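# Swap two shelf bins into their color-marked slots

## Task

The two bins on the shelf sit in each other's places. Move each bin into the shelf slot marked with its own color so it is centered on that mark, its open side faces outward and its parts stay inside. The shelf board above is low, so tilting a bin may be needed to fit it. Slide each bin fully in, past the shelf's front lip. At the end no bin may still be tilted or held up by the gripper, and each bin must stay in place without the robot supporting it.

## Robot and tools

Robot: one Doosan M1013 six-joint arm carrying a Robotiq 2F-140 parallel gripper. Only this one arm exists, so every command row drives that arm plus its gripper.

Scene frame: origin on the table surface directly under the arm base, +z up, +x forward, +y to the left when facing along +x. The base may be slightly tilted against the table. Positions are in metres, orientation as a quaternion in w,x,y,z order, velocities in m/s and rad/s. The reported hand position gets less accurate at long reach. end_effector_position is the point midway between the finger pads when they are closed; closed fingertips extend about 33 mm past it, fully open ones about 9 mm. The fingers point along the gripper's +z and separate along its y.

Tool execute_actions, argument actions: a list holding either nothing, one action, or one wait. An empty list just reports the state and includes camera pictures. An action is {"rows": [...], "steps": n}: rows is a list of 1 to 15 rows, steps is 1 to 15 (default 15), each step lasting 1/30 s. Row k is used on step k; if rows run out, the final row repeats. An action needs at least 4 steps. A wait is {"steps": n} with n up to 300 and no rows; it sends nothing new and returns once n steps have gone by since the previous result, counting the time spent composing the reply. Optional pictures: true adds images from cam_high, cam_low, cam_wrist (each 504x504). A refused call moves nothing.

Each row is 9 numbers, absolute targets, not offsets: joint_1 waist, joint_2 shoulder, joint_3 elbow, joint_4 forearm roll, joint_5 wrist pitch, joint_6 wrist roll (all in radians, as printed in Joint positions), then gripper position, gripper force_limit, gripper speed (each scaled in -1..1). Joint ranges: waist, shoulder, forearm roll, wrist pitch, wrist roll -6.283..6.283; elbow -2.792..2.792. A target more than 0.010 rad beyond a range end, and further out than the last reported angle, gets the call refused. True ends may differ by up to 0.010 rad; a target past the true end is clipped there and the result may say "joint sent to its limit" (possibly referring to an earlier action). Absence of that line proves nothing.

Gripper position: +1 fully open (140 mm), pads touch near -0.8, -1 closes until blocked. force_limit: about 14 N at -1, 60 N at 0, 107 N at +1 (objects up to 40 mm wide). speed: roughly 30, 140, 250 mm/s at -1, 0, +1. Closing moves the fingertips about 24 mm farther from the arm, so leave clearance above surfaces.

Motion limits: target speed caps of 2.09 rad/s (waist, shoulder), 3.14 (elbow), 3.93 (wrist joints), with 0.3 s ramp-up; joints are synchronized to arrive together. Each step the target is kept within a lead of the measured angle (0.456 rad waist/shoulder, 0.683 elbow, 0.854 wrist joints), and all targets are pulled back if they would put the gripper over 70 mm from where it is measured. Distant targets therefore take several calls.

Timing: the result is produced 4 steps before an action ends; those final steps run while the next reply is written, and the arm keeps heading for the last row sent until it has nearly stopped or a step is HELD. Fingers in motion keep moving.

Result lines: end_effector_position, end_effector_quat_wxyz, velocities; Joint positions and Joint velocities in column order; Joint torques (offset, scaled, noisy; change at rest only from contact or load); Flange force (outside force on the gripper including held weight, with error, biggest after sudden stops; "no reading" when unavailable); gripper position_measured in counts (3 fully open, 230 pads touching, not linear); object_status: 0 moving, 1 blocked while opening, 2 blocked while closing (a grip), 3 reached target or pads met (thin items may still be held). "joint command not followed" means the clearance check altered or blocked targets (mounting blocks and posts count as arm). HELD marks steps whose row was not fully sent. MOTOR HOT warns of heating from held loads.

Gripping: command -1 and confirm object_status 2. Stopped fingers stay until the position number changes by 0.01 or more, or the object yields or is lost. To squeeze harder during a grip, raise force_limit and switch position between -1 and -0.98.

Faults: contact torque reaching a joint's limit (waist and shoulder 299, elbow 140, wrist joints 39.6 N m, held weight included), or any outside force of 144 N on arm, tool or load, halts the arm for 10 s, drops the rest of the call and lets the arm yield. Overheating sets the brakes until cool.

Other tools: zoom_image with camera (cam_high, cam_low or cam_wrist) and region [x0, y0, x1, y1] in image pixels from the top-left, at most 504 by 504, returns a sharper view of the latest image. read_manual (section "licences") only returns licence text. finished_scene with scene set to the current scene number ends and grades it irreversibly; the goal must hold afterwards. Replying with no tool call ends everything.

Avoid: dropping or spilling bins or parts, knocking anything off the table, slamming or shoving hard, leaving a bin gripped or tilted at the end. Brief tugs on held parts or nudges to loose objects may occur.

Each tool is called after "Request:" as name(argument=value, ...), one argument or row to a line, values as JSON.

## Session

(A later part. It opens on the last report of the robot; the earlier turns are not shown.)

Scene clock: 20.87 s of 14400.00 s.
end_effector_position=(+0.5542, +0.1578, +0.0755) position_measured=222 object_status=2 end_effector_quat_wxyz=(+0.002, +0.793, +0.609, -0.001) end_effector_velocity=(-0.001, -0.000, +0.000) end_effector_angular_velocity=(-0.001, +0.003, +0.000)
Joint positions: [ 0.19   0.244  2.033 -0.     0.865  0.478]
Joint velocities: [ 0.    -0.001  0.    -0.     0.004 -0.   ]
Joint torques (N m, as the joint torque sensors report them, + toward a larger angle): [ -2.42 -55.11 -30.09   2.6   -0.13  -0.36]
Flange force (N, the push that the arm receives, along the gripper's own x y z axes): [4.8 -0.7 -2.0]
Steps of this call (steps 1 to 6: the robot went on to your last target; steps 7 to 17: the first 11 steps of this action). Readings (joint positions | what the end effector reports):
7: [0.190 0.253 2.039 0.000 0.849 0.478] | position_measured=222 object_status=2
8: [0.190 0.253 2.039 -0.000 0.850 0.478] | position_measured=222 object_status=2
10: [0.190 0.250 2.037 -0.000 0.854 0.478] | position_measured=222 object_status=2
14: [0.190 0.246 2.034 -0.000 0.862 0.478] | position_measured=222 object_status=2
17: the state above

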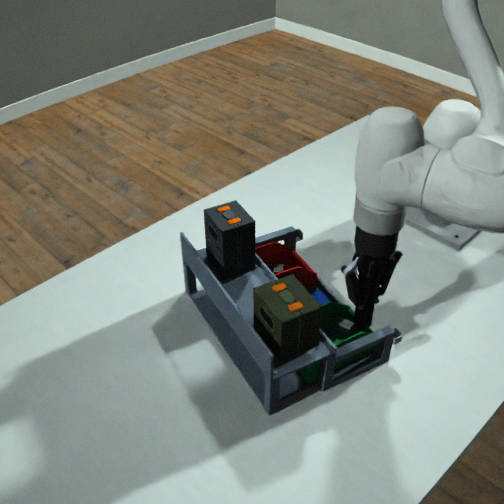

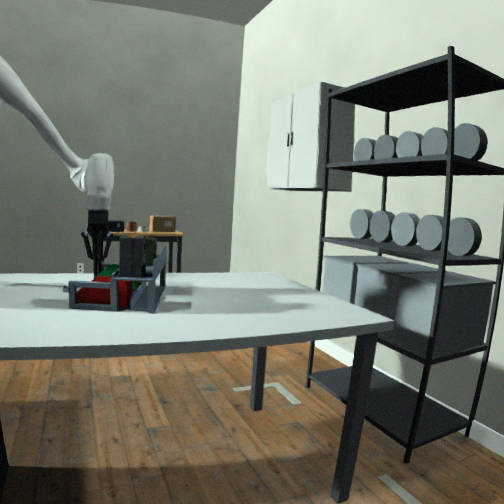

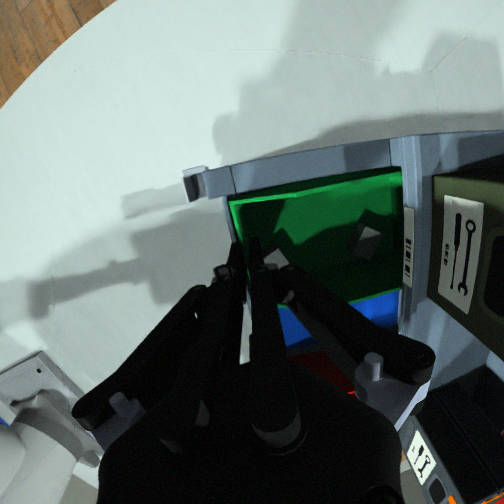

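Request:
execute_actions(
  actions=[
    {"rows":[[0.187,0.2475,2.0256,0.006,0.8791,0.472,-1,0.3,-0.5],[0.184,0.2512,2.0184,0.012,0.8936,0.466,-1,0.3,-0.5],[0.181,0.2548,2.0111,0.018,0.908,0.459,-1,0.3,-0.5],[0.178,0.2585,2.0039,0.024,0.9224,0.453,-1,0.3,-0.5],[0.175,0.2621,1.9967,0.03,0.9369,0.447,-1,0.3,-0.5],[0.172,0.2657,1.9895,0.037,0.9513,0.441,-1,0.3,-0.5],[0.169,0.2694,1.9823,0.043,0.9657,0.435,-1,0.3,-0.5],[0.166,0.273,1.975,0.049,0.9801,0.428,-1,0.3,-0.5],[0.163,0.2767,1.9678,0.055,0.9946,0.422,-1,0.3,-0.5],[0.16,0.2803,1.9606,0.061,1.009,0.416,-1,0.3,-0.5]],"steps":15},
  ],
)

Request:
execute_actions(
  actions=[
    {"steps":6},
  ],
  pictures=true,
)

Request:
zoom_image(
  camera="cam_wrist",
  region=[150, 130, 450, 380],
)

Scene clock: 21.57 s of 14400.00 s.
end_effector_position=(+0.5543, +0.1577, +0.0862) position_measured=222 object_status=2 end_effector_quat_wxyz=(-0.041, +0.793, +0.607, -0.034) end_effector_velocity=(+0.002, +0.003, +0.038) end_effector_angular_velocity=(+0.103, +0.315, -0.002)
Joint positions: [0.163 0.277 1.967 0.055 0.996 0.422]
Joint velocities: [-0.083  0.102 -0.202  0.167  0.398 -0.17 ]
Joint torques (N m, as the joint torque sensors report them, + toward a larger angle): [ -2.8  -60.77 -32.16   3.22   0.75  -0.03]
Flange force (N, the push that the arm receives, along the gripper's own x y z axes): [4.0 -2.5 0.9]
Steps of this call (steps 1 to 4: the last 4 steps of your previous action; steps 5 to 10: the robot went on to your last target; steps 11 to 21: the first 11 steps of this action). Readings (joint positions | what the end effector reports):
11: [0.190 0.244 2.033 -0.000 0.865 0.478] | position_measured=222 object_status=2
12: [0.189 0.245 2.030 0.002 0.871 0.476] | position_measured=222 object_status=2
14: [0.184 0.251 2.017 0.013 0.896 0.465] | position_measured=222 object_status=2
18: [0.172 0.266 1.989 0.037 0.952 0.441] | position_measured=222 object_status=2
21: the state above

Scene clock: 21.77 s of 14400.00 s.
end_effector_position=(+0.5543, +0.1578, +0.0875) position_measured=222 object_status=2 end_effector_quat_wxyz=(-0.046, +0.793, +0.607, -0.037) end_effector_velocity=(+0.000, +0.000, +0.000) end_effector_angular_velocity=(+0.000, +0.000, +0.000)
Joint positions: [0.16  0.28  1.961 0.061 1.009 0.416]
Joint velocities: [-0.     0.001 -0.001  0.     0.001 -0.   ]
Joint torques (N m, as the joint torque sensors report them, + toward a larger angle): [ -5.76 -59.82 -30.91   3.03   0.88   0.  ]
Flange force (N, the push that the arm receives, along the gripper's own x y z axes): [8.8 -3.1 -0.9]
Kept back: nothing.
Steps of this call (steps 1 to 4: the last 4 steps of your previous action; steps 5 to 6: the robot went on to your last target). Readings (joint positions | what the end effector reports):
1: [0.161 0.279 1.962 0.060 1.005 0.417] | position_measured=222 object_status=2
2: [0.160 0.280 1.961 0.061 1.008 0.416] | position_measured=222 object_status=2
4: [0.160 0.280 1.961 0.061 1.009 0.416] | position_measured=222 object_status=2
6: the state above

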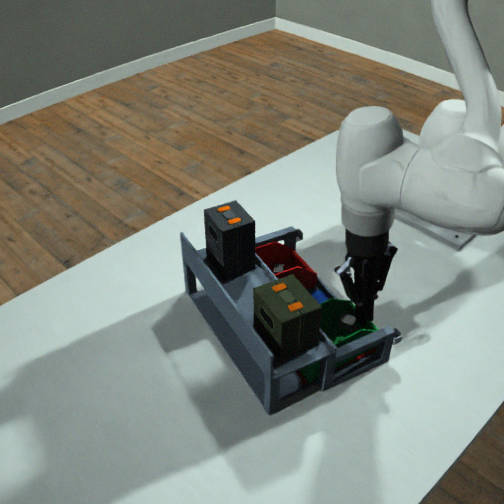

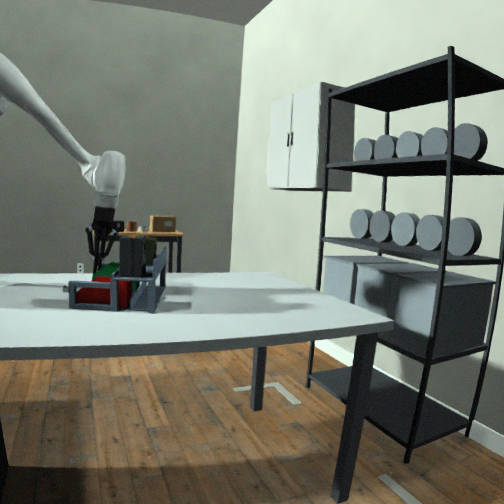

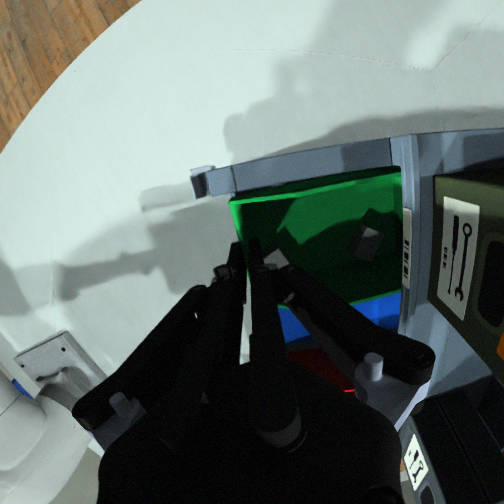

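Region (150, 130, 450, 380) of cam_wrist's 504x504 image, scaled by 1.680, with more detail than that image has.

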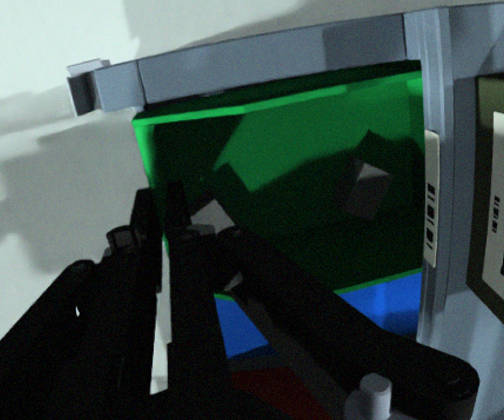

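Request:
execute_actions(
  actions=[
    {"rows":[[0.1611,0.277,1.962,0.061,1.010,0.417,-1,0.3,-0.5],[0.1622,0.274,1.964,0.061,1.011,0.418,-1,0.3,-0.5],[0.1633,0.2715,1.966,0.062,1.012,0.419,-1,0.3,-0.5],[0.1644,0.2695,1.9684,0.062,1.0115,0.42,-1,0.3,-0.5],[0.1655,0.2676,1.9707,0.062,1.011,0.421,-1,0.3,-0.5],[0.1666,0.2657,1.973,0.062,1.0105,0.422,-1,0.3,-0.5],[0.1677,0.2638,1.9753,0.062,1.010,0.423,-1,0.3,-0.5],[0.1688,0.2619,1.9776,0.063,1.0097,0.424,-1,0.3,-0.5],[0.17,0.26,1.98,0.063,1.0093,0.425,-1,0.3,-0.5],[0.1709,0.2581,1.9822,0.063,1.009,0.4255,-1,0.3,-0.5]],"steps":15},
  ],
)

Request:
execute_actions(
  actions=[
    {"steps":6},
  ],
  pictures=true,
)

Request:
zoom_image(
  camera="cam_high",
  region=[270, 270, 410, 410],
)

Scene clock: 22.50 s of 14400.00 s.
end_effector_position=(+0.5406, +0.1617, +0.0912) position_measured=222 object_status=2 end_effector_quat_wxyz=(-0.046, +0.793, +0.607, -0.037) end_effector_velocity=(-0.033, +0.007, +0.004) end_effector_angular_velocity=(-0.002, +0.001, +0.008)
Joint positions: [0.17  0.259 1.981 0.063 1.009 0.425]
Joint velocities: [ 0.024 -0.046  0.053  0.001 -0.007  0.015]
Joint torques (N m, as the joint torque sensors report them, + toward a larger angle): [ -6.32 -60.09 -31.87   2.69   0.85  -0.38]
Flange force (N, the push that the arm receives, along the gripper's own x y z axes): [10.5 -0.4 2.0]
Steps of this call (steps 1 to 11: the robot went on to your last target; steps 12 to 22: the first 11 steps of this action). Readings (joint positions | what the end effector reports):
12: [0.160 0.280 1.961 0.061 1.009 0.416] | position_measured=222 object_status=2
13: [0.160 0.279 1.961 0.061 1.010 0.416] | position_measured=222 object_status=2
15: [0.162 0.273 1.965 0.062 1.011 0.418] | position_measured=222 object_status=2
19: [0.167 0.265 1.974 0.062 1.011 0.422] | position_measured=222 object_status=2
22: the state above

Scene clock: 22.70 s of 14400.00 s.
end_effector_position=(+0.5399, +0.1619, +0.0914) position_measured=222 object_status=2 end_effector_quat_wxyz=(-0.046, +0.793, +0.607, -0.037) end_effector_velocity=(-0.000, +0.000, -0.000) end_effector_angular_velocity=(+0.000, -0.000, -0.000)
Joint positions: [0.171 0.258 1.982 0.063 1.009 0.425]
Joint velocities: [-0.    -0.     0.     0.    -0.001 -0.   ]
Joint torques (N m, as the joint torque sensors report them, + toward a larger angle): [ -2.73 -59.62 -31.25   2.92   0.78  -0.37]
Flange force (N, the push that the arm receives, along the gripper's own x y z axes): [6.0 0.6 0.5]
Kept back: nothing.
Steps of this call (steps 1 to 4: the last 4 steps of your previous action; steps 5 to 6: the robot went on to your last target). Readings (joint positions | what the end effector reports):
1: [0.171 0.258 1.982 0.063 1.009 0.425] | position_measured=222 object_status=2
2: [0.171 0.258 1.982 0.063 1.009 0.425] | position_measured=222 object_status=2
4: [0.171 0.258 1.982 0.063 1.009 0.425] | position_measured=222 object_status=2
6: the state above

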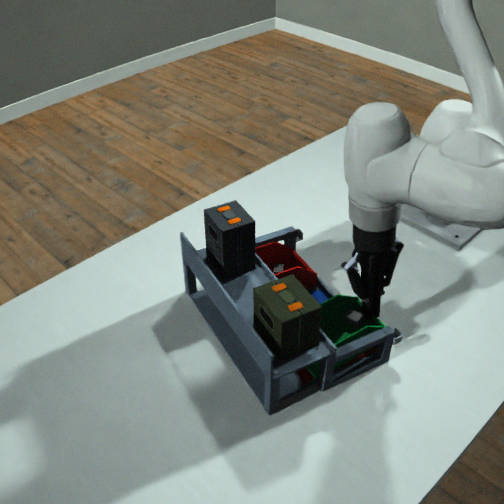

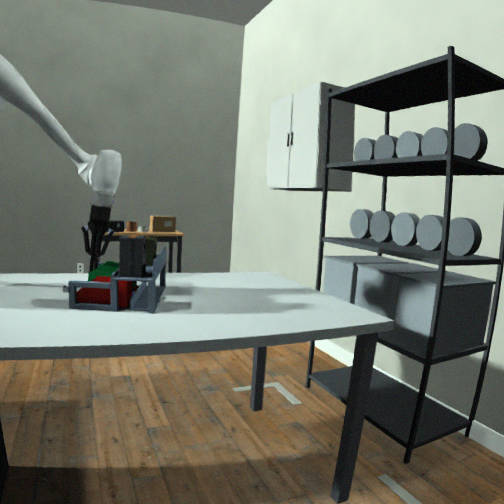

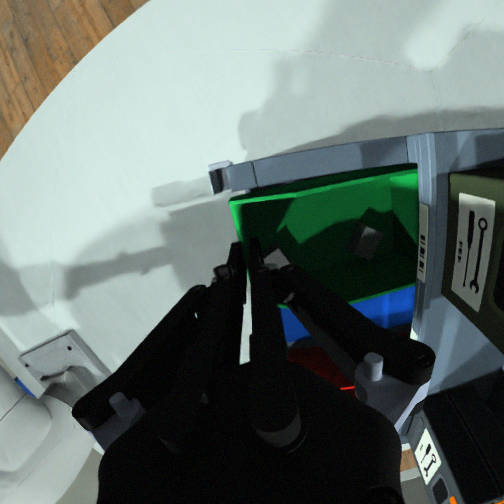

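Region (270, 270, 410, 410) of cam_high's 504x504 image, scaled by 3.600, with more detail than that image has.

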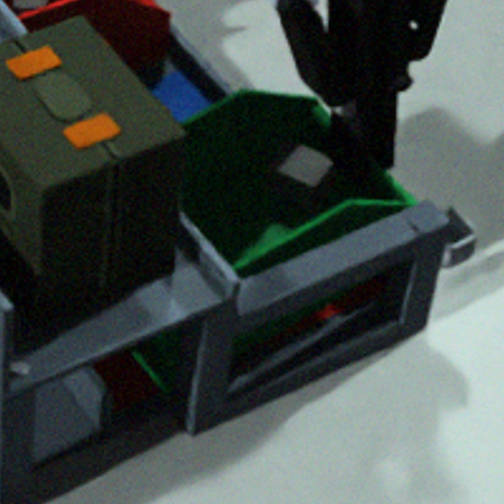

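Request:
execute_actions(
  actions=[
    {"rows":[[0.1741,0.2528,1.988,0.063,1.0083,0.4284,-1,0.3,-0.5],[0.1772,0.2475,1.9938,0.064,1.0076,0.4313,-1,0.3,-0.5],[0.1804,0.2423,1.9996,0.064,1.0069,0.4342,-1,0.3,-0.5],[0.1836,0.237,2.0053,0.065,1.0062,0.4371,-1,0.3,-0.5],[0.1868,0.2317,2.0111,0.065,1.0055,0.44,-1,0.3,-0.5],[0.1899,0.2264,2.0169,0.065,1.0048,0.4429,-1,0.3,-0.5],[0.1931,0.2212,2.0227,0.066,1.0041,0.4458,-1,0.3,-0.5],[0.1963,0.2159,2.0285,0.066,1.0035,0.4486,-1,0.3,-0.5],[0.1994,0.2106,2.0343,0.067,1.0028,0.4515,-1,0.3,-0.5],[0.2026,0.2053,2.0401,0.067,1.0021,0.4544,-1,0.3,-0.5],[0.2058,0.2,2.0458,0.067,1.0014,0.4573,-1,0.3,-0.5],[0.209,0.1948,2.0516,0.068,1.0007,0.4602,-1,0.3,-0.5],[0.2121,0.1895,2.0574,0.068,1.0,0.4631,-1,0.3,-0.5],[0.2153,0.1842,2.0632,0.0686,0.9993,0.466,-1,0.3,-0.5]],"steps":15},
  ],
)

Request:
execute_actions(
  actions=[
    {"steps":8},
  ],
  pictures=true,
)

Scene clock: 23.30 s of 14400.00 s.
end_effector_position=(+0.5050, +0.1718, +0.0962) position_measured=222 object_status=2 end_effector_quat_wxyz=(-0.046, +0.793, +0.607, -0.037) end_effector_velocity=(-0.111, +0.027, +0.014) end_effector_angular_velocity=(-0.003, -0.004, +0.004)
Joint positions: [0.2   0.209 2.036 0.067 1.003 0.452]
Joint velocities: [ 0.094 -0.157  0.169  0.007 -0.021  0.085]
Joint torques (N m, as the joint torque sensors report them, + toward a larger angle): [ -4.59 -54.51 -30.55   2.31   0.84  -0.49]
Flange force (N, the push that the arm receives, along the gripper's own x y z axes): [9.6 -1.3 -0.2]
Steps of this call (steps 1 to 7: the robot went on to your last target; steps 8 to 18: the first 11 steps of this action). Readings (joint positions | what the end effector reports):
8: [0.171 0.258 1.982 0.063 1.009 0.426] | position_measured=222 object_status=2
9: [0.172 0.256 1.985 0.063 1.009 0.427] | position_measured=222 object_status=2
11: [0.178 0.246 1.995 0.064 1.007 0.432] | position_measured=222 object_status=2
15: [0.191 0.225 2.018 0.065 1.005 0.444] | position_measured=222 object_status=2
18: the state above

Scene clock: 23.57 s of 14400.00 s.
end_effector_position=(+0.4870, +0.1761, +0.0982) position_measured=222 object_status=2 end_effector_quat_wxyz=(-0.046, +0.793, +0.607, -0.037) end_effector_velocity=(-0.001, -0.000, -0.001) end_effector_angular_velocity=(-0.000, +0.001, -0.001)
Joint positions: [0.215 0.184 2.063 0.069 0.999 0.466]
Joint velocities: [-0.    -0.     0.001 -0.    -0.001  0.001]
Joint torques (N m, as the joint torque sensors report them, + toward a larger angle): [  1.06 -52.09 -32.44   2.9    0.71   0.  ]
Flange force (N, the push that the arm receives, along the gripper's own x y z axes): [-1.4 1.5 1.4]
Kept back: nothing.
Steps of this call (steps 1 to 4: the last 4 steps of your previous action; steps 5 to 8: the robot went on to your last target). Readings (joint positions | what the end effector reports):
1: [0.203 0.204 2.041 0.067 1.002 0.455] | position_measured=222 object_status=2
2: [0.207 0.199 2.047 0.067 1.001 0.458] | position_measured=222 object_status=2
4: [0.213 0.188 2.059 0.068 1.000 0.464] | position_measured=222 object_status=2
8: the state above

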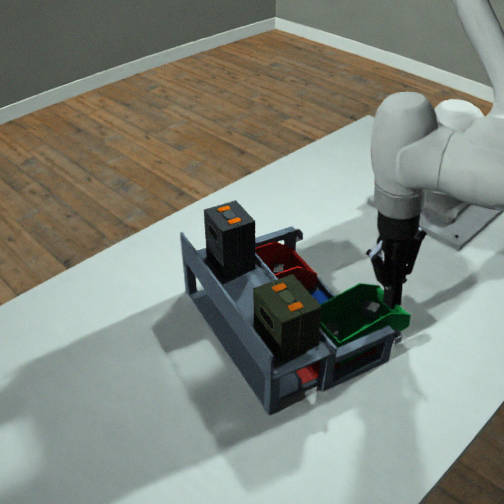

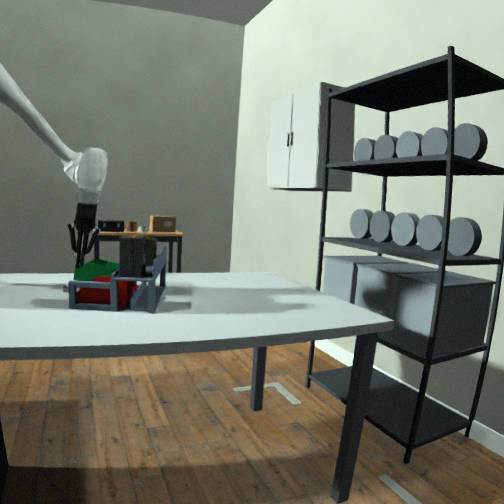

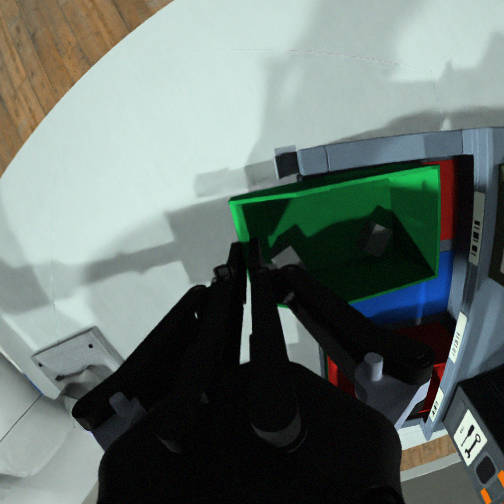

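Request:
execute_actions(
  actions=[
    {"rows":[[0.218,0.174,2.0606,0.064,1.006,0.471,-1,0.3,-0.5],[0.221,0.162,2.058,0.058,1.013,0.477,-1,0.3,-0.5],[0.224,0.15,2.055,0.052,1.019,0.483,-1,0.3,-0.5],[0.227,0.138,2.052,0.046,1.025,0.49,-1,0.3,-0.5],[0.23,0.126,2.049,0.04,1.031,0.496,-1,0.3,-0.5],[0.233,0.114,2.046,0.035,1.037,0.502,-1,0.3,-0.5],[0.236,0.102,2.043,0.029,1.043,0.508,-1,0.3,-0.5],[0.239,0.09,2.04,0.023,1.049,0.515,-1,0.3,-0.5],[0.242,0.078,2.037,0.017,1.055,0.521,-1,0.3,-0.5],[0.245,0.066,2.034,0.012,1.061,0.527,-1,0.3,-0.5],[0.248,0.054,2.03,0.006,1.068,0.534,-1,0.3,-0.5],[0.2521,0.0407,2.0269,0,1.074,0.54,-1,0.3,-0.5]],"steps":15},
  ],
)

Request:
execute_actions(
  actions=[
    {"rows":[[0.271,0.0515,2.0145,0,1.0756,0.559,-1,0.3,-0.5],[0.291,0.0624,2.0021,0,1.0772,0.579,-1,0.3,-0.5],[0.31,0.0732,1.9897,0,1.0787,0.598,-1,0.3,-0.5],[0.329,0.084,1.9773,0,1.0803,0.617,-1,0.3,-0.5],[0.348,0.0948,1.9649,0,1.0819,0.636,-1,0.3,-0.5],[0.368,0.1057,1.9525,0,1.0835,0.656,-1,0.3,-0.5],[0.387,0.1165,1.94,0,1.085,0.675,-1,0.3,-0.5],[0.406,0.1273,1.9276,0,1.0866,0.694,-1,0.3,-0.5],[0.425,0.1382,1.9152,0,1.0882,0.713,-1,0.3,-0.5],[0.445,0.149,1.9028,0,1.0898,0.733,-1,0.3,-0.5],[0.464,0.1598,1.8904,0,1.0914,0.752,-1,0.3,-0.5],[0.483,0.1706,1.878,0,1.0929,0.771,-1,0.3,-0.5],[0.502,0.1815,1.8656,0,1.0945,0.79,-1,0.3,-0.5],[0.5215,0.1923,1.8532,0,1.0961,0.8095,-1,0.3,-0.5]],"steps":15},
  ],
)

Request:
execute_actions(
  actions=[
    {"steps":10},
  ],
  pictures=true,
)

Scene clock: 24.37 s of 14400.00 s.
end_effector_position=(+0.4879, +0.1762, +0.1637) position_measured=222 object_status=2 end_effector_quat_wxyz=(-0.011, +0.793, +0.609, -0.012) end_effector_velocity=(-0.006, -0.002, +0.226) end_effector_angular_velocity=(-0.069, -0.290, -0.005)
Joint positions: [0.241 0.08  2.038 0.019 1.054 0.52 ]
Joint velocities: [ 0.089 -0.354 -0.089 -0.163  0.179  0.183]
Joint torques (N m, as the joint torque sensors report them, + toward a larger angle): [ -1.68 -45.36 -34.35   3.2    0.4    0.  ]
Flange force (N, the push that the arm receives, along the gripper's own x y z axes): [4.0 0.6 0.6]
Steps of this call (steps 1 to 13: the robot went on to your last target; steps 14 to 24: the first 11 steps of this action). Readings (joint positions | what the end effector reports):
14: [0.215 0.184 2.063 0.069 0.999 0.466] | position_measured=222 object_status=2
15: [0.216 0.181 2.063 0.067 1.001 0.468] | position_measured=222 object_status=2
17: [0.221 0.162 2.058 0.058 1.012 0.477] | position_measured=222 object_status=2
21: [0.232 0.116 2.047 0.036 1.036 0.501] | position_measured=222 object_status=2
24: the state above

Scene clock: 24.87 s of 14400.00 s.
end_effector_position=(+0.5063, +0.2771, +0.1908) position_measured=222 object_status=2 end_effector_quat_wxyz=(+0.002, +0.793, +0.609, -0.001) end_effector_velocity=(+0.030, +0.376, -0.005) end_effector_angular_velocity=(-0.000, +0.001, +0.001)
Joint positions: [ 0.413  0.131  1.923 -0.     1.087  0.701]
Joint velocities: [ 0.568  0.318 -0.363  0.     0.046  0.567]
Joint torques (N m, as the joint torque sensors report them, + toward a larger angle): [  0.34 -49.99 -35.76   2.82   0.5    0.09]
Flange force (N, the push that the arm receives, along the gripper's own x y z axes): [1.4 -1.7 -0.1]
Steps of this call (steps 1 to 4: the last 4 steps of your previous action; steps 5 to 15: the first 11 steps of this action). Readings (joint positions | what the end effector reports):
5: [0.252 0.041 2.027 0.000 1.074 0.540] | position_measured=222 object_status=2
6: [0.256 0.043 2.025 -0.000 1.074 0.544] | position_measured=222 object_status=2
8: [0.283 0.058 2.007 -0.000 1.077 0.571] | position_measured=222 object_status=2
12: [0.356 0.099 1.960 -0.000 1.082 0.644] | position_measured=222 object_status=2
15: the state above

Scene clock: 25.20 s of 14400.00 s.
end_effector_position=(+0.5070, +0.3512, +0.1888) position_measured=222 object_status=2 end_effector_quat_wxyz=(+0.002, +0.793, +0.609, -0.001) end_effector_velocity=(+0.000, +0.000, -0.000) end_effector_angular_velocity=(-0.000, +0.000, -0.001)
Joint positions: [0.522 0.192 1.853 0.    1.096 0.809]
Joint velocities: [ 0.     0.    -0.    -0.     0.001  0.001]
Joint torques (N m, as the joint torque sensors report them, + toward a larger angle): [ -2.52 -57.8  -36.15   2.95   0.68  -0.24]
Flange force (N, the push that the arm receives, along the gripper's own x y z axes): [5.0 -1.3 1.0]
Kept back: nothing.
Steps of this call (steps 1 to 4: the last 4 steps of your previous action; steps 5 to 10: the robot went on to your last target). Readings (joint positions | what the end effector reports):
1: [0.432 0.142 1.911 -0.000 1.089 0.720] | position_measured=222 object_status=2
2: [0.451 0.153 1.899 -0.000 1.090 0.739] | position_measured=222 object_status=2
4: [0.489 0.174 1.874 -0.000 1.093 0.777] | position_measured=222 object_status=2
8: [0.522 0.192 1.853 0.000 1.096 0.809] | position_measured=222 object_status=2
10: the state above

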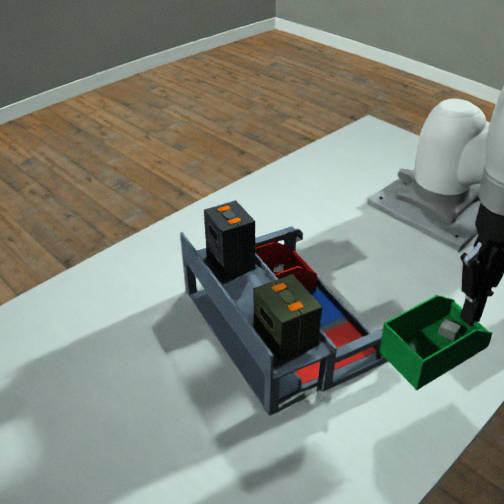

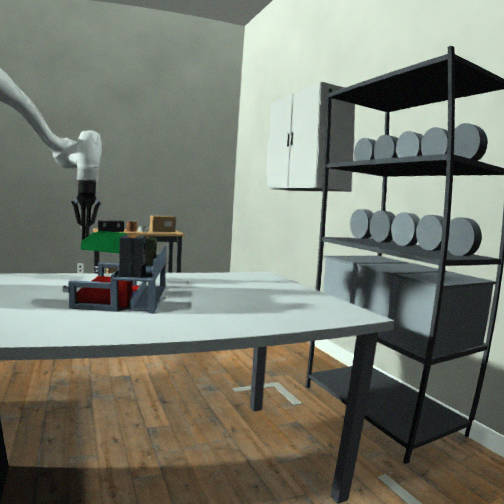

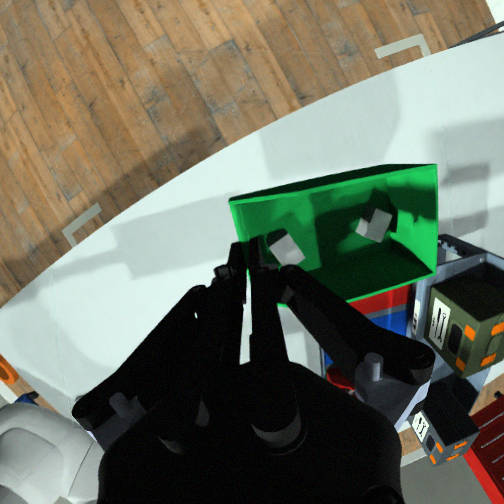

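Request:
execute_actions(
  actions=[
    {"rows":[[0.5215,0.201,1.8613,0,1.0793,0.8095,-1,0.3,-0.5],[0.5215,0.2098,1.8694,0,1.0625,0.8095,-1,0.3,-0.5],[0.5215,0.2185,1.8775,0,1.0456,0.8095,-1,0.3,-0.5],[0.5215,0.2272,1.8856,0,1.0288,0.8095,-1,0.3,-0.5],[0.5215,0.2359,1.8937,0,1.012,0.8095,-1,0.3,-0.5],[0.5215,0.2447,1.9018,0,0.9952,0.8095,-1,0.3,-0.5],[0.5215,0.2534,1.9099,0,0.9784,0.8095,-1,0.3,-0.5],[0.5215,0.2621,1.9179,0,0.9615,0.8095,-1,0.3,-0.5],[0.5215,0.2709,1.926,0,0.9447,0.8095,-1,0.3,-0.5],[0.5215,0.2796,1.9341,0,0.9279,0.8095,-1,0.3,-0.5],[0.5215,0.2883,1.9422,0,0.9111,0.8095,-1,0.3,-0.5],[0.5215,0.297,1.9503,0,0.8942,0.8095,-1,0.3,-0.5],[0.5215,0.3058,1.9584,0,0.8774,0.8095,-1,0.3,-0.5],[0.5215,0.3145,1.9665,0,0.8606,0.8095,-1,0.3,-0.5]],"steps":15},
  ],
)

Request:
execute_actions(
  actions=[
    {"steps":10},
  ],
  pictures=true,
)

Request:
zoom_image(
  camera="cam_high",
  region=[300, 280, 500, 480],
)

Scene clock: 25.80 s of 14400.00 s.
end_effector_position=(+0.5099, +0.3526, +0.1057) position_measured=222 object_status=2 end_effector_quat_wxyz=(+0.002, +0.793, +0.609, -0.001) end_effector_velocity=(-0.007, -0.005, -0.268) end_effector_angular_velocity=(-0.001, +0.001, +0.000)
Joint positions: [0.522 0.271 1.926 0.    0.945 0.81 ]
Joint velocities: [-0.     0.259  0.238  0.    -0.495 -0.001]
Joint torques (N m, as the joint torque sensors report them, + toward a larger angle): [ -0.64 -60.67 -34.09   2.94   0.81   0.17]
Flange force (N, the push that the arm receives, along the gripper's own x y z axes): [-1.5 -2.1 1.1]
Steps of this call (steps 1 to 7: the robot went on to your last target; steps 8 to 18: the first 11 steps of this action). Readings (joint positions | what the end effector reports):
8: [0.522 0.192 1.853 0.000 1.096 0.809] | position_measured=222 object_status=2
9: [0.522 0.195 1.856 0.000 1.090 0.810] | position_measured=222 object_status=2
11: [0.522 0.210 1.870 0.000 1.061 0.810] | position_measured=222 object_status=2
15: [0.522 0.245 1.902 0.000 0.995 0.810] | position_measured=222 object_status=2
18: the state above

Scene clock: 26.13 s of 14400.00 s.
end_effector_position=(+0.5074, +0.3507, +0.0612) position_measured=222 object_status=2 end_effector_quat_wxyz=(+0.002, +0.793, +0.609, -0.001) end_effector_velocity=(-0.001, -0.000, -0.001) end_effector_angular_velocity=(+0.000, +0.000, +0.000)
Joint positions: [ 0.521  0.314  1.966 -0.     0.861  0.81 ]
Joint velocities: [-0.     0.     0.002  0.    -0.002 -0.   ]
Joint torques (N m, as the joint torque sensors report them, + toward a larger angle): [ -2.81 -36.39 -15.45   2.42  -2.42  -0.14]
Flange force (N, the push that the arm receives, along the gripper's own x y z axes): [0.3 -5.6 -46.8]
Kept back: nothing.
Steps of this call (steps 1 to 4: the last 4 steps of your previous action; steps 5 to 10: the robot went on to your last target). Readings (joint positions | what the end effector reports):
1: [0.522 0.280 1.934 0.000 0.928 0.810] | position_measured=222 object_status=2
2: [0.522 0.288 1.942 0.000 0.911 0.810] | position_measured=222 object_status=2
4: [0.522 0.306 1.958 0.000 0.878 0.810] | position_measured=222 object_status=2
8: [0.521 0.314 1.966 -0.000 0.861 0.810] | position_measured=222 object_status=2
10: the state above

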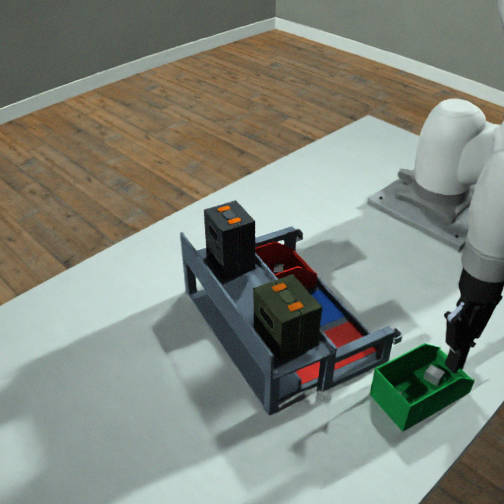

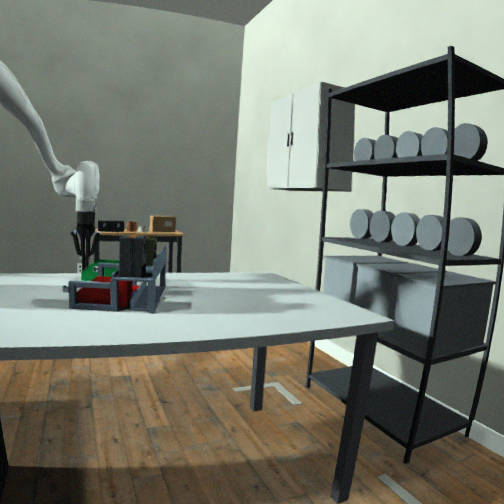

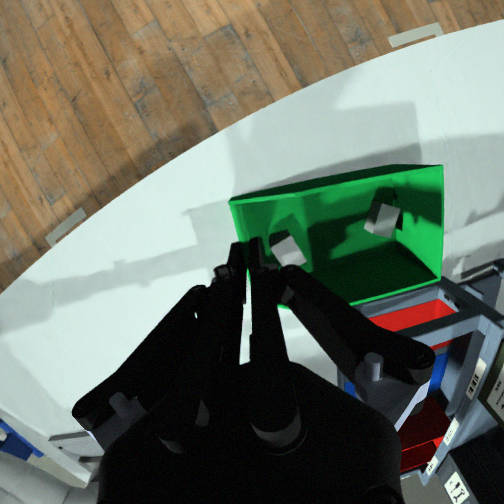

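Region (300, 280, 500, 480) of cam_high's 504x504 image, scaled by 2.520, with more detail than that image has.

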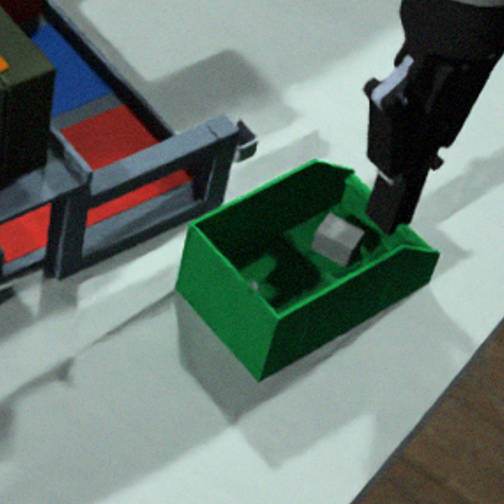

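Request:
execute_actions(
  actions=[
    {"rows":[[0.5215,0.312,1.9645,0,0.865,0.8095,-0.5,0.3,0],[0.5215,0.312,1.9645,0,0.865,0.8095,-0.5,0.3,0],[0.5215,0.312,1.9645,0,0.865,0.8095,-0.5,0.3,0],[0.5215,0.312,1.9645,0,0.865,0.8095,-0.5,0.3,0],[0.5215,0.312,1.9645,0,0.865,0.8095,-0.5,0.3,0],[0.5215,0.312,1.9645,0,0.865,0.8095,-0.5,0.3,0],[0.5215,0.21,1.87,0,1.0625,0.8095,-0.5,0.3,0]],"steps":15},
  ],
)

Request:
execute_actions(
  actions=[
    {"rows":[[0.5215,0.21,1.87,0,1.0625,0.8095,-0.5,0.3,0],[0.5215,0.21,1.87,0,1.0625,0.8095,-0.5,0.3,0],[0.1,0.04,2.07,0,1.03,0.39,-0.5,0.3,0]],"steps":15},
  ],
)

Request:
execute_actions(
  actions=[
    {"rows":[[-0.188,0.0888,2.1235,0,0.9293,0.1,-0.5,0.3,0]],"steps":15},
  ],
)

Request:
execute_actions(
  actions=[
    {"steps":25},
  ],
  pictures=true,
)

Scene clock: 26.77 s of 14400.00 s.
end_effector_position=(+0.5102, +0.3528, +0.1174) position_measured=192 object_status=0 end_effector_quat_wxyz=(+0.002, +0.793, +0.609, -0.001) end_effector_velocity=(+0.021, +0.018, +0.620) end_effector_angular_velocity=(+0.036, -0.046, -0.004)
Joint positions: [0.521 0.26  1.915 0.    0.967 0.81 ]
Joint velocities: [-0.    -0.594 -0.549  0.008  1.085  0.   ]
Joint torques (N m, as the joint torque sensors report them, + toward a larger angle): [ -1.93 -48.64 -26.87   2.45   0.53  -0.27]
Flange force (N, the push that the arm receives, along the gripper's own x y z axes): [-3.2 -7.0 -10.9]
Steps of this call (steps 1 to 8: the robot went on to your last target; steps 9 to 19: the first 11 steps of this action). Readings (joint positions | what the end effector reports):
9: [0.521 0.314 1.966 -0.000 0.861 0.810] | position_measured=222 object_status=0
10: [0.521 0.314 1.966 -0.000 0.862 0.810] | position_measured=222 object_status=0
12: [0.521 0.313 1.965 -0.000 0.864 0.810] | position_measured=204 object_status=0
16: [0.521 0.309 1.962 -0.000 0.872 0.810] | position_measured=192 object_status=0
19: the state above

Scene clock: 27.27 s of 14400.00 s.
end_effector_position=(+0.5181, +0.2450, +0.1706) position_measured=192 object_status=3 end_effector_quat_wxyz=(+0.001, +0.793, +0.609, -0.001) end_effector_velocity=(+0.001, -0.496, +0.006) end_effector_angular_velocity=(+0.003, -0.007, -0.005)
Joint positions: [0.353 0.142 1.952 0.    1.048 0.642]
Joint velocities: [-0.805 -0.326  0.375  0.    -0.057 -0.801]
Joint torques (N m, as the joint torque sensors report them, + toward a larger angle): [ -0.84 -47.47 -32.6    3.23   0.86  -0.23]
Flange force (N, the push that the arm receives, along the gripper's own x y z axes): [0.1 -5.1 -5.7]
Steps of this call (steps 1 to 4: the last 4 steps of your previous action; steps 5 to 15: the first 11 steps of this action). Readings (joint positions | what the end effector reports):
5: [0.521 0.210 1.870 0.000 1.062 0.810] | position_measured=192 object_status=3
6: [0.521 0.210 1.870 0.000 1.062 0.810] | position_measured=192 object_status=3
8: [0.518 0.209 1.873 0.000 1.061 0.807] | position_measured=192 object_status=3
12: [0.434 0.175 1.914 0.000 1.054 0.722] | position_measured=192 object_status=3
15: the state above

Scene clock: 27.77 s of 14400.00 s.
end_effector_position=(+0.5116, +0.0065, +0.1341) position_measured=192 object_status=3 end_effector_quat_wxyz=(+0.002, +0.793, +0.609, -0.001) end_effector_velocity=(-0.058, -0.455, -0.119) end_effector_angular_velocity=(-0.000, -0.000, +0.001)
Joint positions: [-0.083  0.085  2.097  0.     0.96   0.206]
Joint velocities: [-0.895  0.032  0.228 -0.    -0.26  -0.896]
Joint torques (N m, as the joint torque sensors report them, + toward a larger angle): [ -1.99 -42.04 -30.3    2.73   0.45   0.31]
Flange force (N, the push that the arm receives, along the gripper's own x y z axes): [3.6 1.1 -4.2]
Steps of this call (steps 1 to 4: the last 4 steps of your previous action; steps 5 to 15: the first 11 steps of this action). Readings (joint positions | what the end effector reports):
5: [0.214 0.086 2.016 0.000 1.038 0.504] | position_measured=192 object_status=3
6: [0.186 0.077 2.028 0.000 1.035 0.475] | position_measured=192 object_status=3
8: [0.127 0.076 2.043 0.000 1.022 0.416] | position_measured=192 object_status=3
12: [0.007 0.082 2.073 0.000 0.986 0.296] | position_measured=192 object_status=3
15: the state above

Scene clock: 28.60 s of 14400.00 s.
end_effector_position=(+0.5018, -0.0461, +0.1202) position_measured=192 object_status=3 end_effector_quat_wxyz=(+0.002, +0.793, +0.609, -0.001) end_effector_velocity=(-0.000, +0.000, -0.000) end_effector_angular_velocity=(-0.000, +0.001, +0.000)
Joint positions: [-0.188  0.089  2.124 -0.     0.929  0.1  ]
Joint velocities: [ 0.     0.     0.001 -0.    -0.     0.   ]
Joint torques (N m, as the joint torque sensors report them, + toward a larger angle): [ -1.75 -41.25 -30.94   3.09   0.32   0.29]
Flange force (N, the push that the arm receives, along the gripper's own x y z axes): [2.9 2.1 -2.9]
Kept back: nothing.
Steps of this call (steps 1 to 4: the last 4 steps of your previous action; steps 5 to 25: the robot went on to your last target). Readings (joint positions | what the end effector reports):
1: [-0.113 0.086 2.104 0.000 0.951 0.175] | position_measured=192 object_status=3
2: [-0.141 0.087 2.111 -0.000 0.943 0.147] | position_measured=192 object_status=3
4: [-0.179 0.089 2.121 -0.000 0.932 0.110] | position_measured=192 object_status=3
8: [-0.188 0.089 2.123 -0.000 0.929 0.100] | position_measured=192 object_status=3
25: the state above

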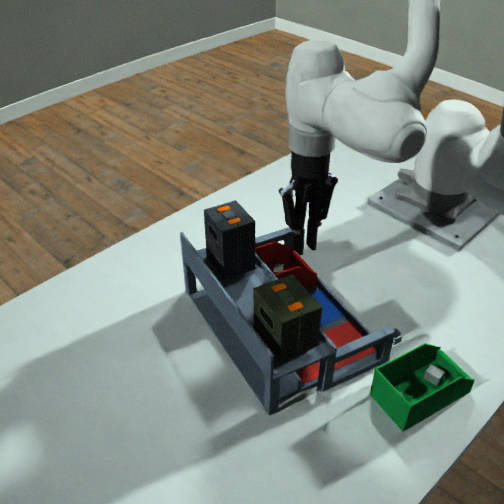

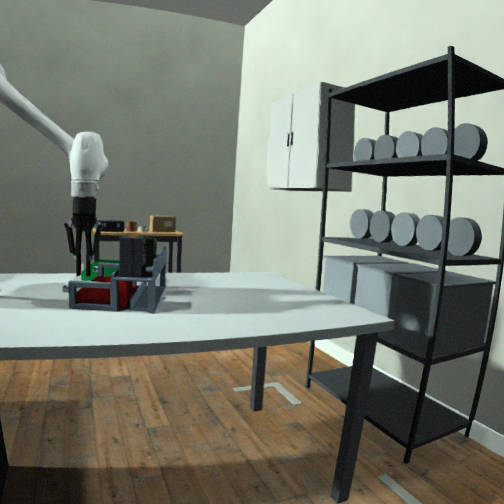

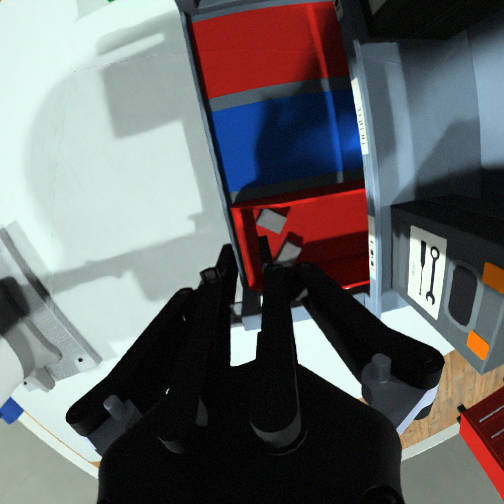

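Request:
execute_actions(
  actions=[
    {"rows":[[-0.189,0.1433,2.1524,0,0.8459,0.099,-0.5,0.3,0]],"steps":15},
  ],
  pictures=true,
)

Request:
zoom_image(
  camera="cam_wrist",
  region=[170, 130, 370, 330],
)

Scene clock: 29.20 s of 14400.00 s.
end_effector_position=(+0.5058, -0.0473, +0.0800) position_measured=192 object_status=3 end_effector_quat_wxyz=(+0.001, +0.793, +0.609, -0.001) end_effector_velocity=(+0.001, -0.000, +0.000) end_effector_angular_velocity=(-0.000, -0.001, +0.000)
Joint positions: [-0.189  0.144  2.152  0.     0.846  0.099]
Joint velocities: [-0.     0.    -0.001  0.    -0.    -0.001]
Joint torques (N m, as the joint torque sensors report them, + toward a larger angle): [ -2.01 -40.08 -27.22   2.77   0.48  -0.08]
Flange force (N, the push that the arm receives, along the gripper's own x y z axes): [3.1 -0.9 -7.7]
Steps of this call (steps 1 to 7: the robot went on to your last target; steps 8 to 18: the first 11 steps of this action). Readings (joint positions | what the end effector reports):
8: [-0.188 0.089 2.124 -0.000 0.929 0.100] | position_measured=192 object_status=3
9: [-0.188 0.092 2.125 0.000 0.923 0.100] | position_measured=192 object_status=3
11: [-0.188 0.120 2.140 0.000 0.880 0.099] | position_measured=192 object_status=3
15: [-0.189 0.144 2.152 0.000 0.846 0.099] | position_measured=192 object_status=3
18: the state above

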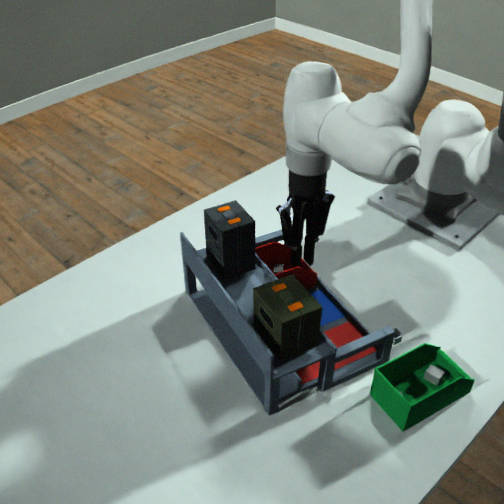

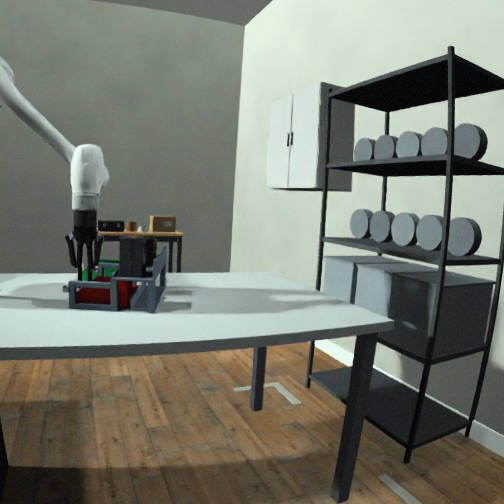

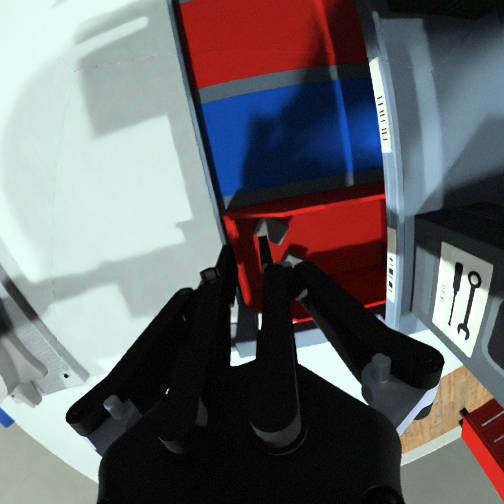

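Region (170, 130, 370, 330) of cam_wrist's 504x504 image, scaled by 2.520, with more detail than that image has.

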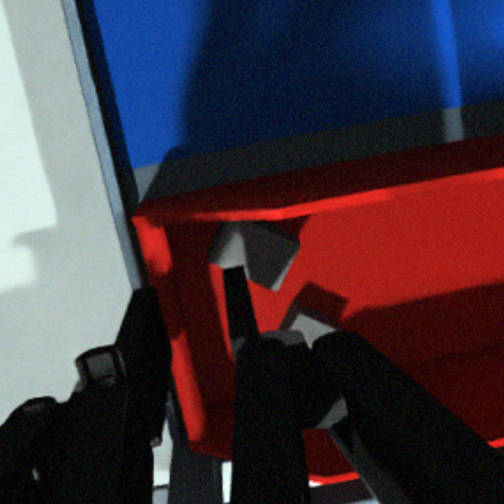

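Request:
execute_actions(
  actions=[
    {"rows":[[-0.2106,0.1317,2.1663,0,0.8436,0.0774,-0.58,0.3,0],[-0.2106,0.1317,2.1663,0,0.8436,0.0774,-0.58,0.3,0],[-0.2106,0.1317,2.1663,0,0.8436,0.0774,-0.58,0.3,0],[-0.2106,0.1317,2.1663,0,0.8436,0.0774,-0.58,0.3,0],[-0.2106,0.1317,2.1663,0,0.8436,0.0774,-0.58,0.3,0],[-0.2106,0.1357,2.1688,0,0.8371,0.0774,-0.58,0.3,0],[-0.2106,0.1396,2.1713,0,0.8307,0.0774,-0.58,0.3,0],[-0.2106,0.1436,2.1738,0,0.8242,0.0774,-0.58,0.3,0],[-0.2106,0.1475,2.1763,0,0.8178,0.0774,-0.58,0.3,0]],"steps":15},
  ],
  pictures=true,
)

Request:
execute_actions(
  actions=[
    {"rows":[[-0.2106,0.1475,2.1763,0,0.8178,0.0774,-1,0.3,-0.5]],"steps":15},
  ],
  pictures=true,
)

Scene clock: 29.80 s of 14400.00 s.
end_effector_position=(+0.4967, -0.0569, +0.0686) position_measured=202 object_status=0 end_effector_quat_wxyz=(+0.002, +0.793, +0.609, -0.001) end_effector_velocity=(-0.003, +0.000, -0.025) end_effector_angular_velocity=(+0.001, +0.008, -0.001)
Joint positions: [-0.211  0.147  2.176 -0.     0.819  0.077]
Joint velocities: [-0.     0.034  0.02  -0.    -0.046  0.001]
Joint torques (N m, as the joint torque sensors report them, + toward a larger angle): [  3.06 -60.7  -33.22   3.02   0.7    0.18]
Flange force (N, the push that the arm receives, along the gripper's own x y z axes): [-2.0 4.3 -1.6]
Steps of this call (steps 1 to 4: the last 4 steps of your previous action; steps 5 to 7: the robot went on to your last target; steps 8 to 18: the first 11 steps of this action). Readings (joint positions | what the end effector reports):
8: [-0.189 0.143 2.152 0.000 0.846 0.099] | position_measured=192 object_status=0
9: [-0.193 0.141 2.154 0.000 0.845 0.095] | position_measured=195 object_status=0
11: [-0.209 0.133 2.165 -0.000 0.844 0.079] | position_measured=202 object_status=0
15: [-0.211 0.137 2.170 -0.000 0.835 0.077] | position_measured=202 object_status=0
18: the state above

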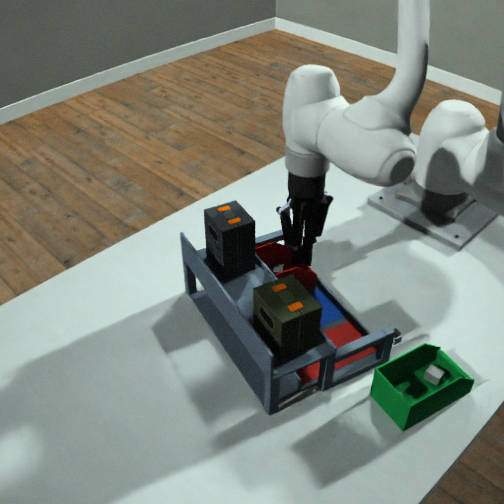

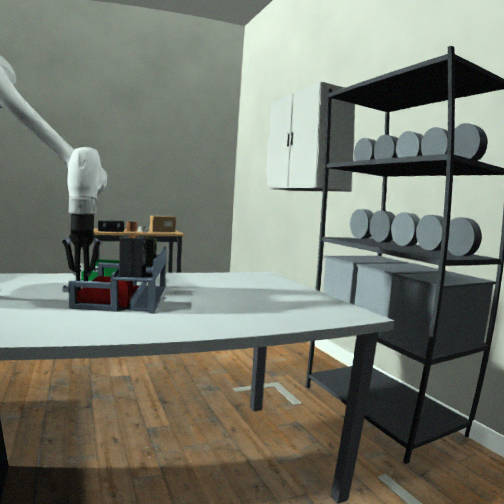

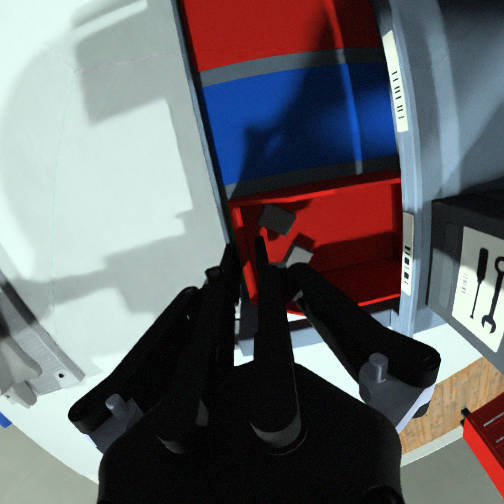

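Scene clock: 30.30 s of 14400.00 s.
end_effector_position=(+0.4969, -0.0569, +0.0682) position_measured=222 object_status=0 end_effector_quat_wxyz=(+0.002, +0.793, +0.609, -0.001) end_effector_velocity=(-0.000, +0.000, -0.000) end_effector_angular_velocity=(+0.001, +0.000, -0.001)
Joint positions: [-0.211  0.147  2.176 -0.     0.818  0.077]
Joint velocities: [-0.    -0.     0.     0.001  0.     0.   ]
Joint torques (N m, as the joint torque sensors report them, + toward a larger angle): [ -2.32 -32.18 -20.27   2.27  -0.2   -0.05]
Flange force (N, the push that the arm receives, along the gripper's own x y z axes): [4.2 -1.4 -26.5]
Steps of this call (steps 1 to 4: the last 4 steps of your previous action; steps 5 to 15: the first 11 steps of this action). Readings (joint positions | what the end effector reports):
5: [-0.211 0.147 2.176 -0.000 0.818 0.077] | position_measured=202 object_status=0
6: [-0.211 0.147 2.176 -0.000 0.818 0.077] | position_measured=204 object_status=0
8: [-0.211 0.147 2.176 -0.000 0.818 0.077] | position_measured=213 object_status=0
12: [-0.211 0.147 2.176 -0.000 0.818 0.077] | position_measured=222 object_status=0
15: the state above

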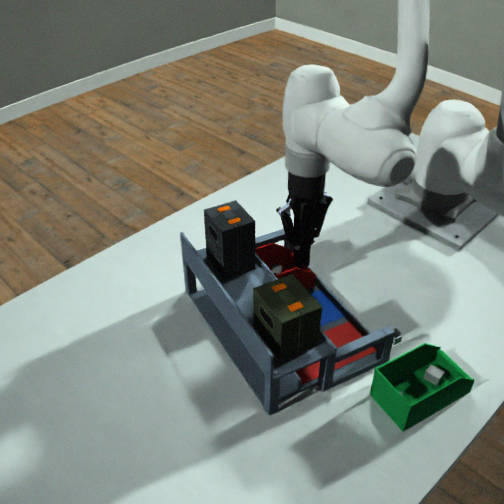

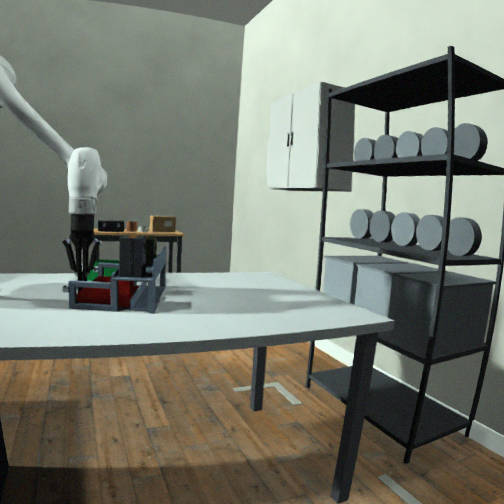

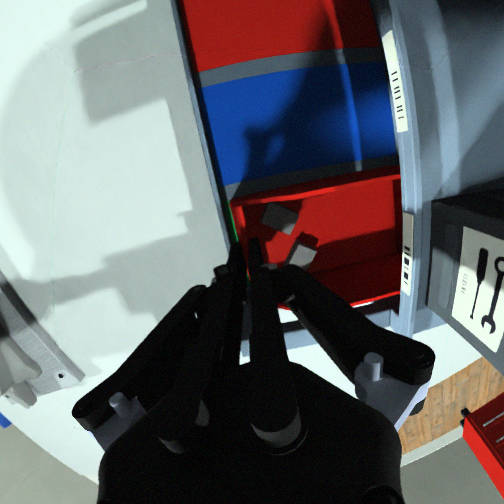

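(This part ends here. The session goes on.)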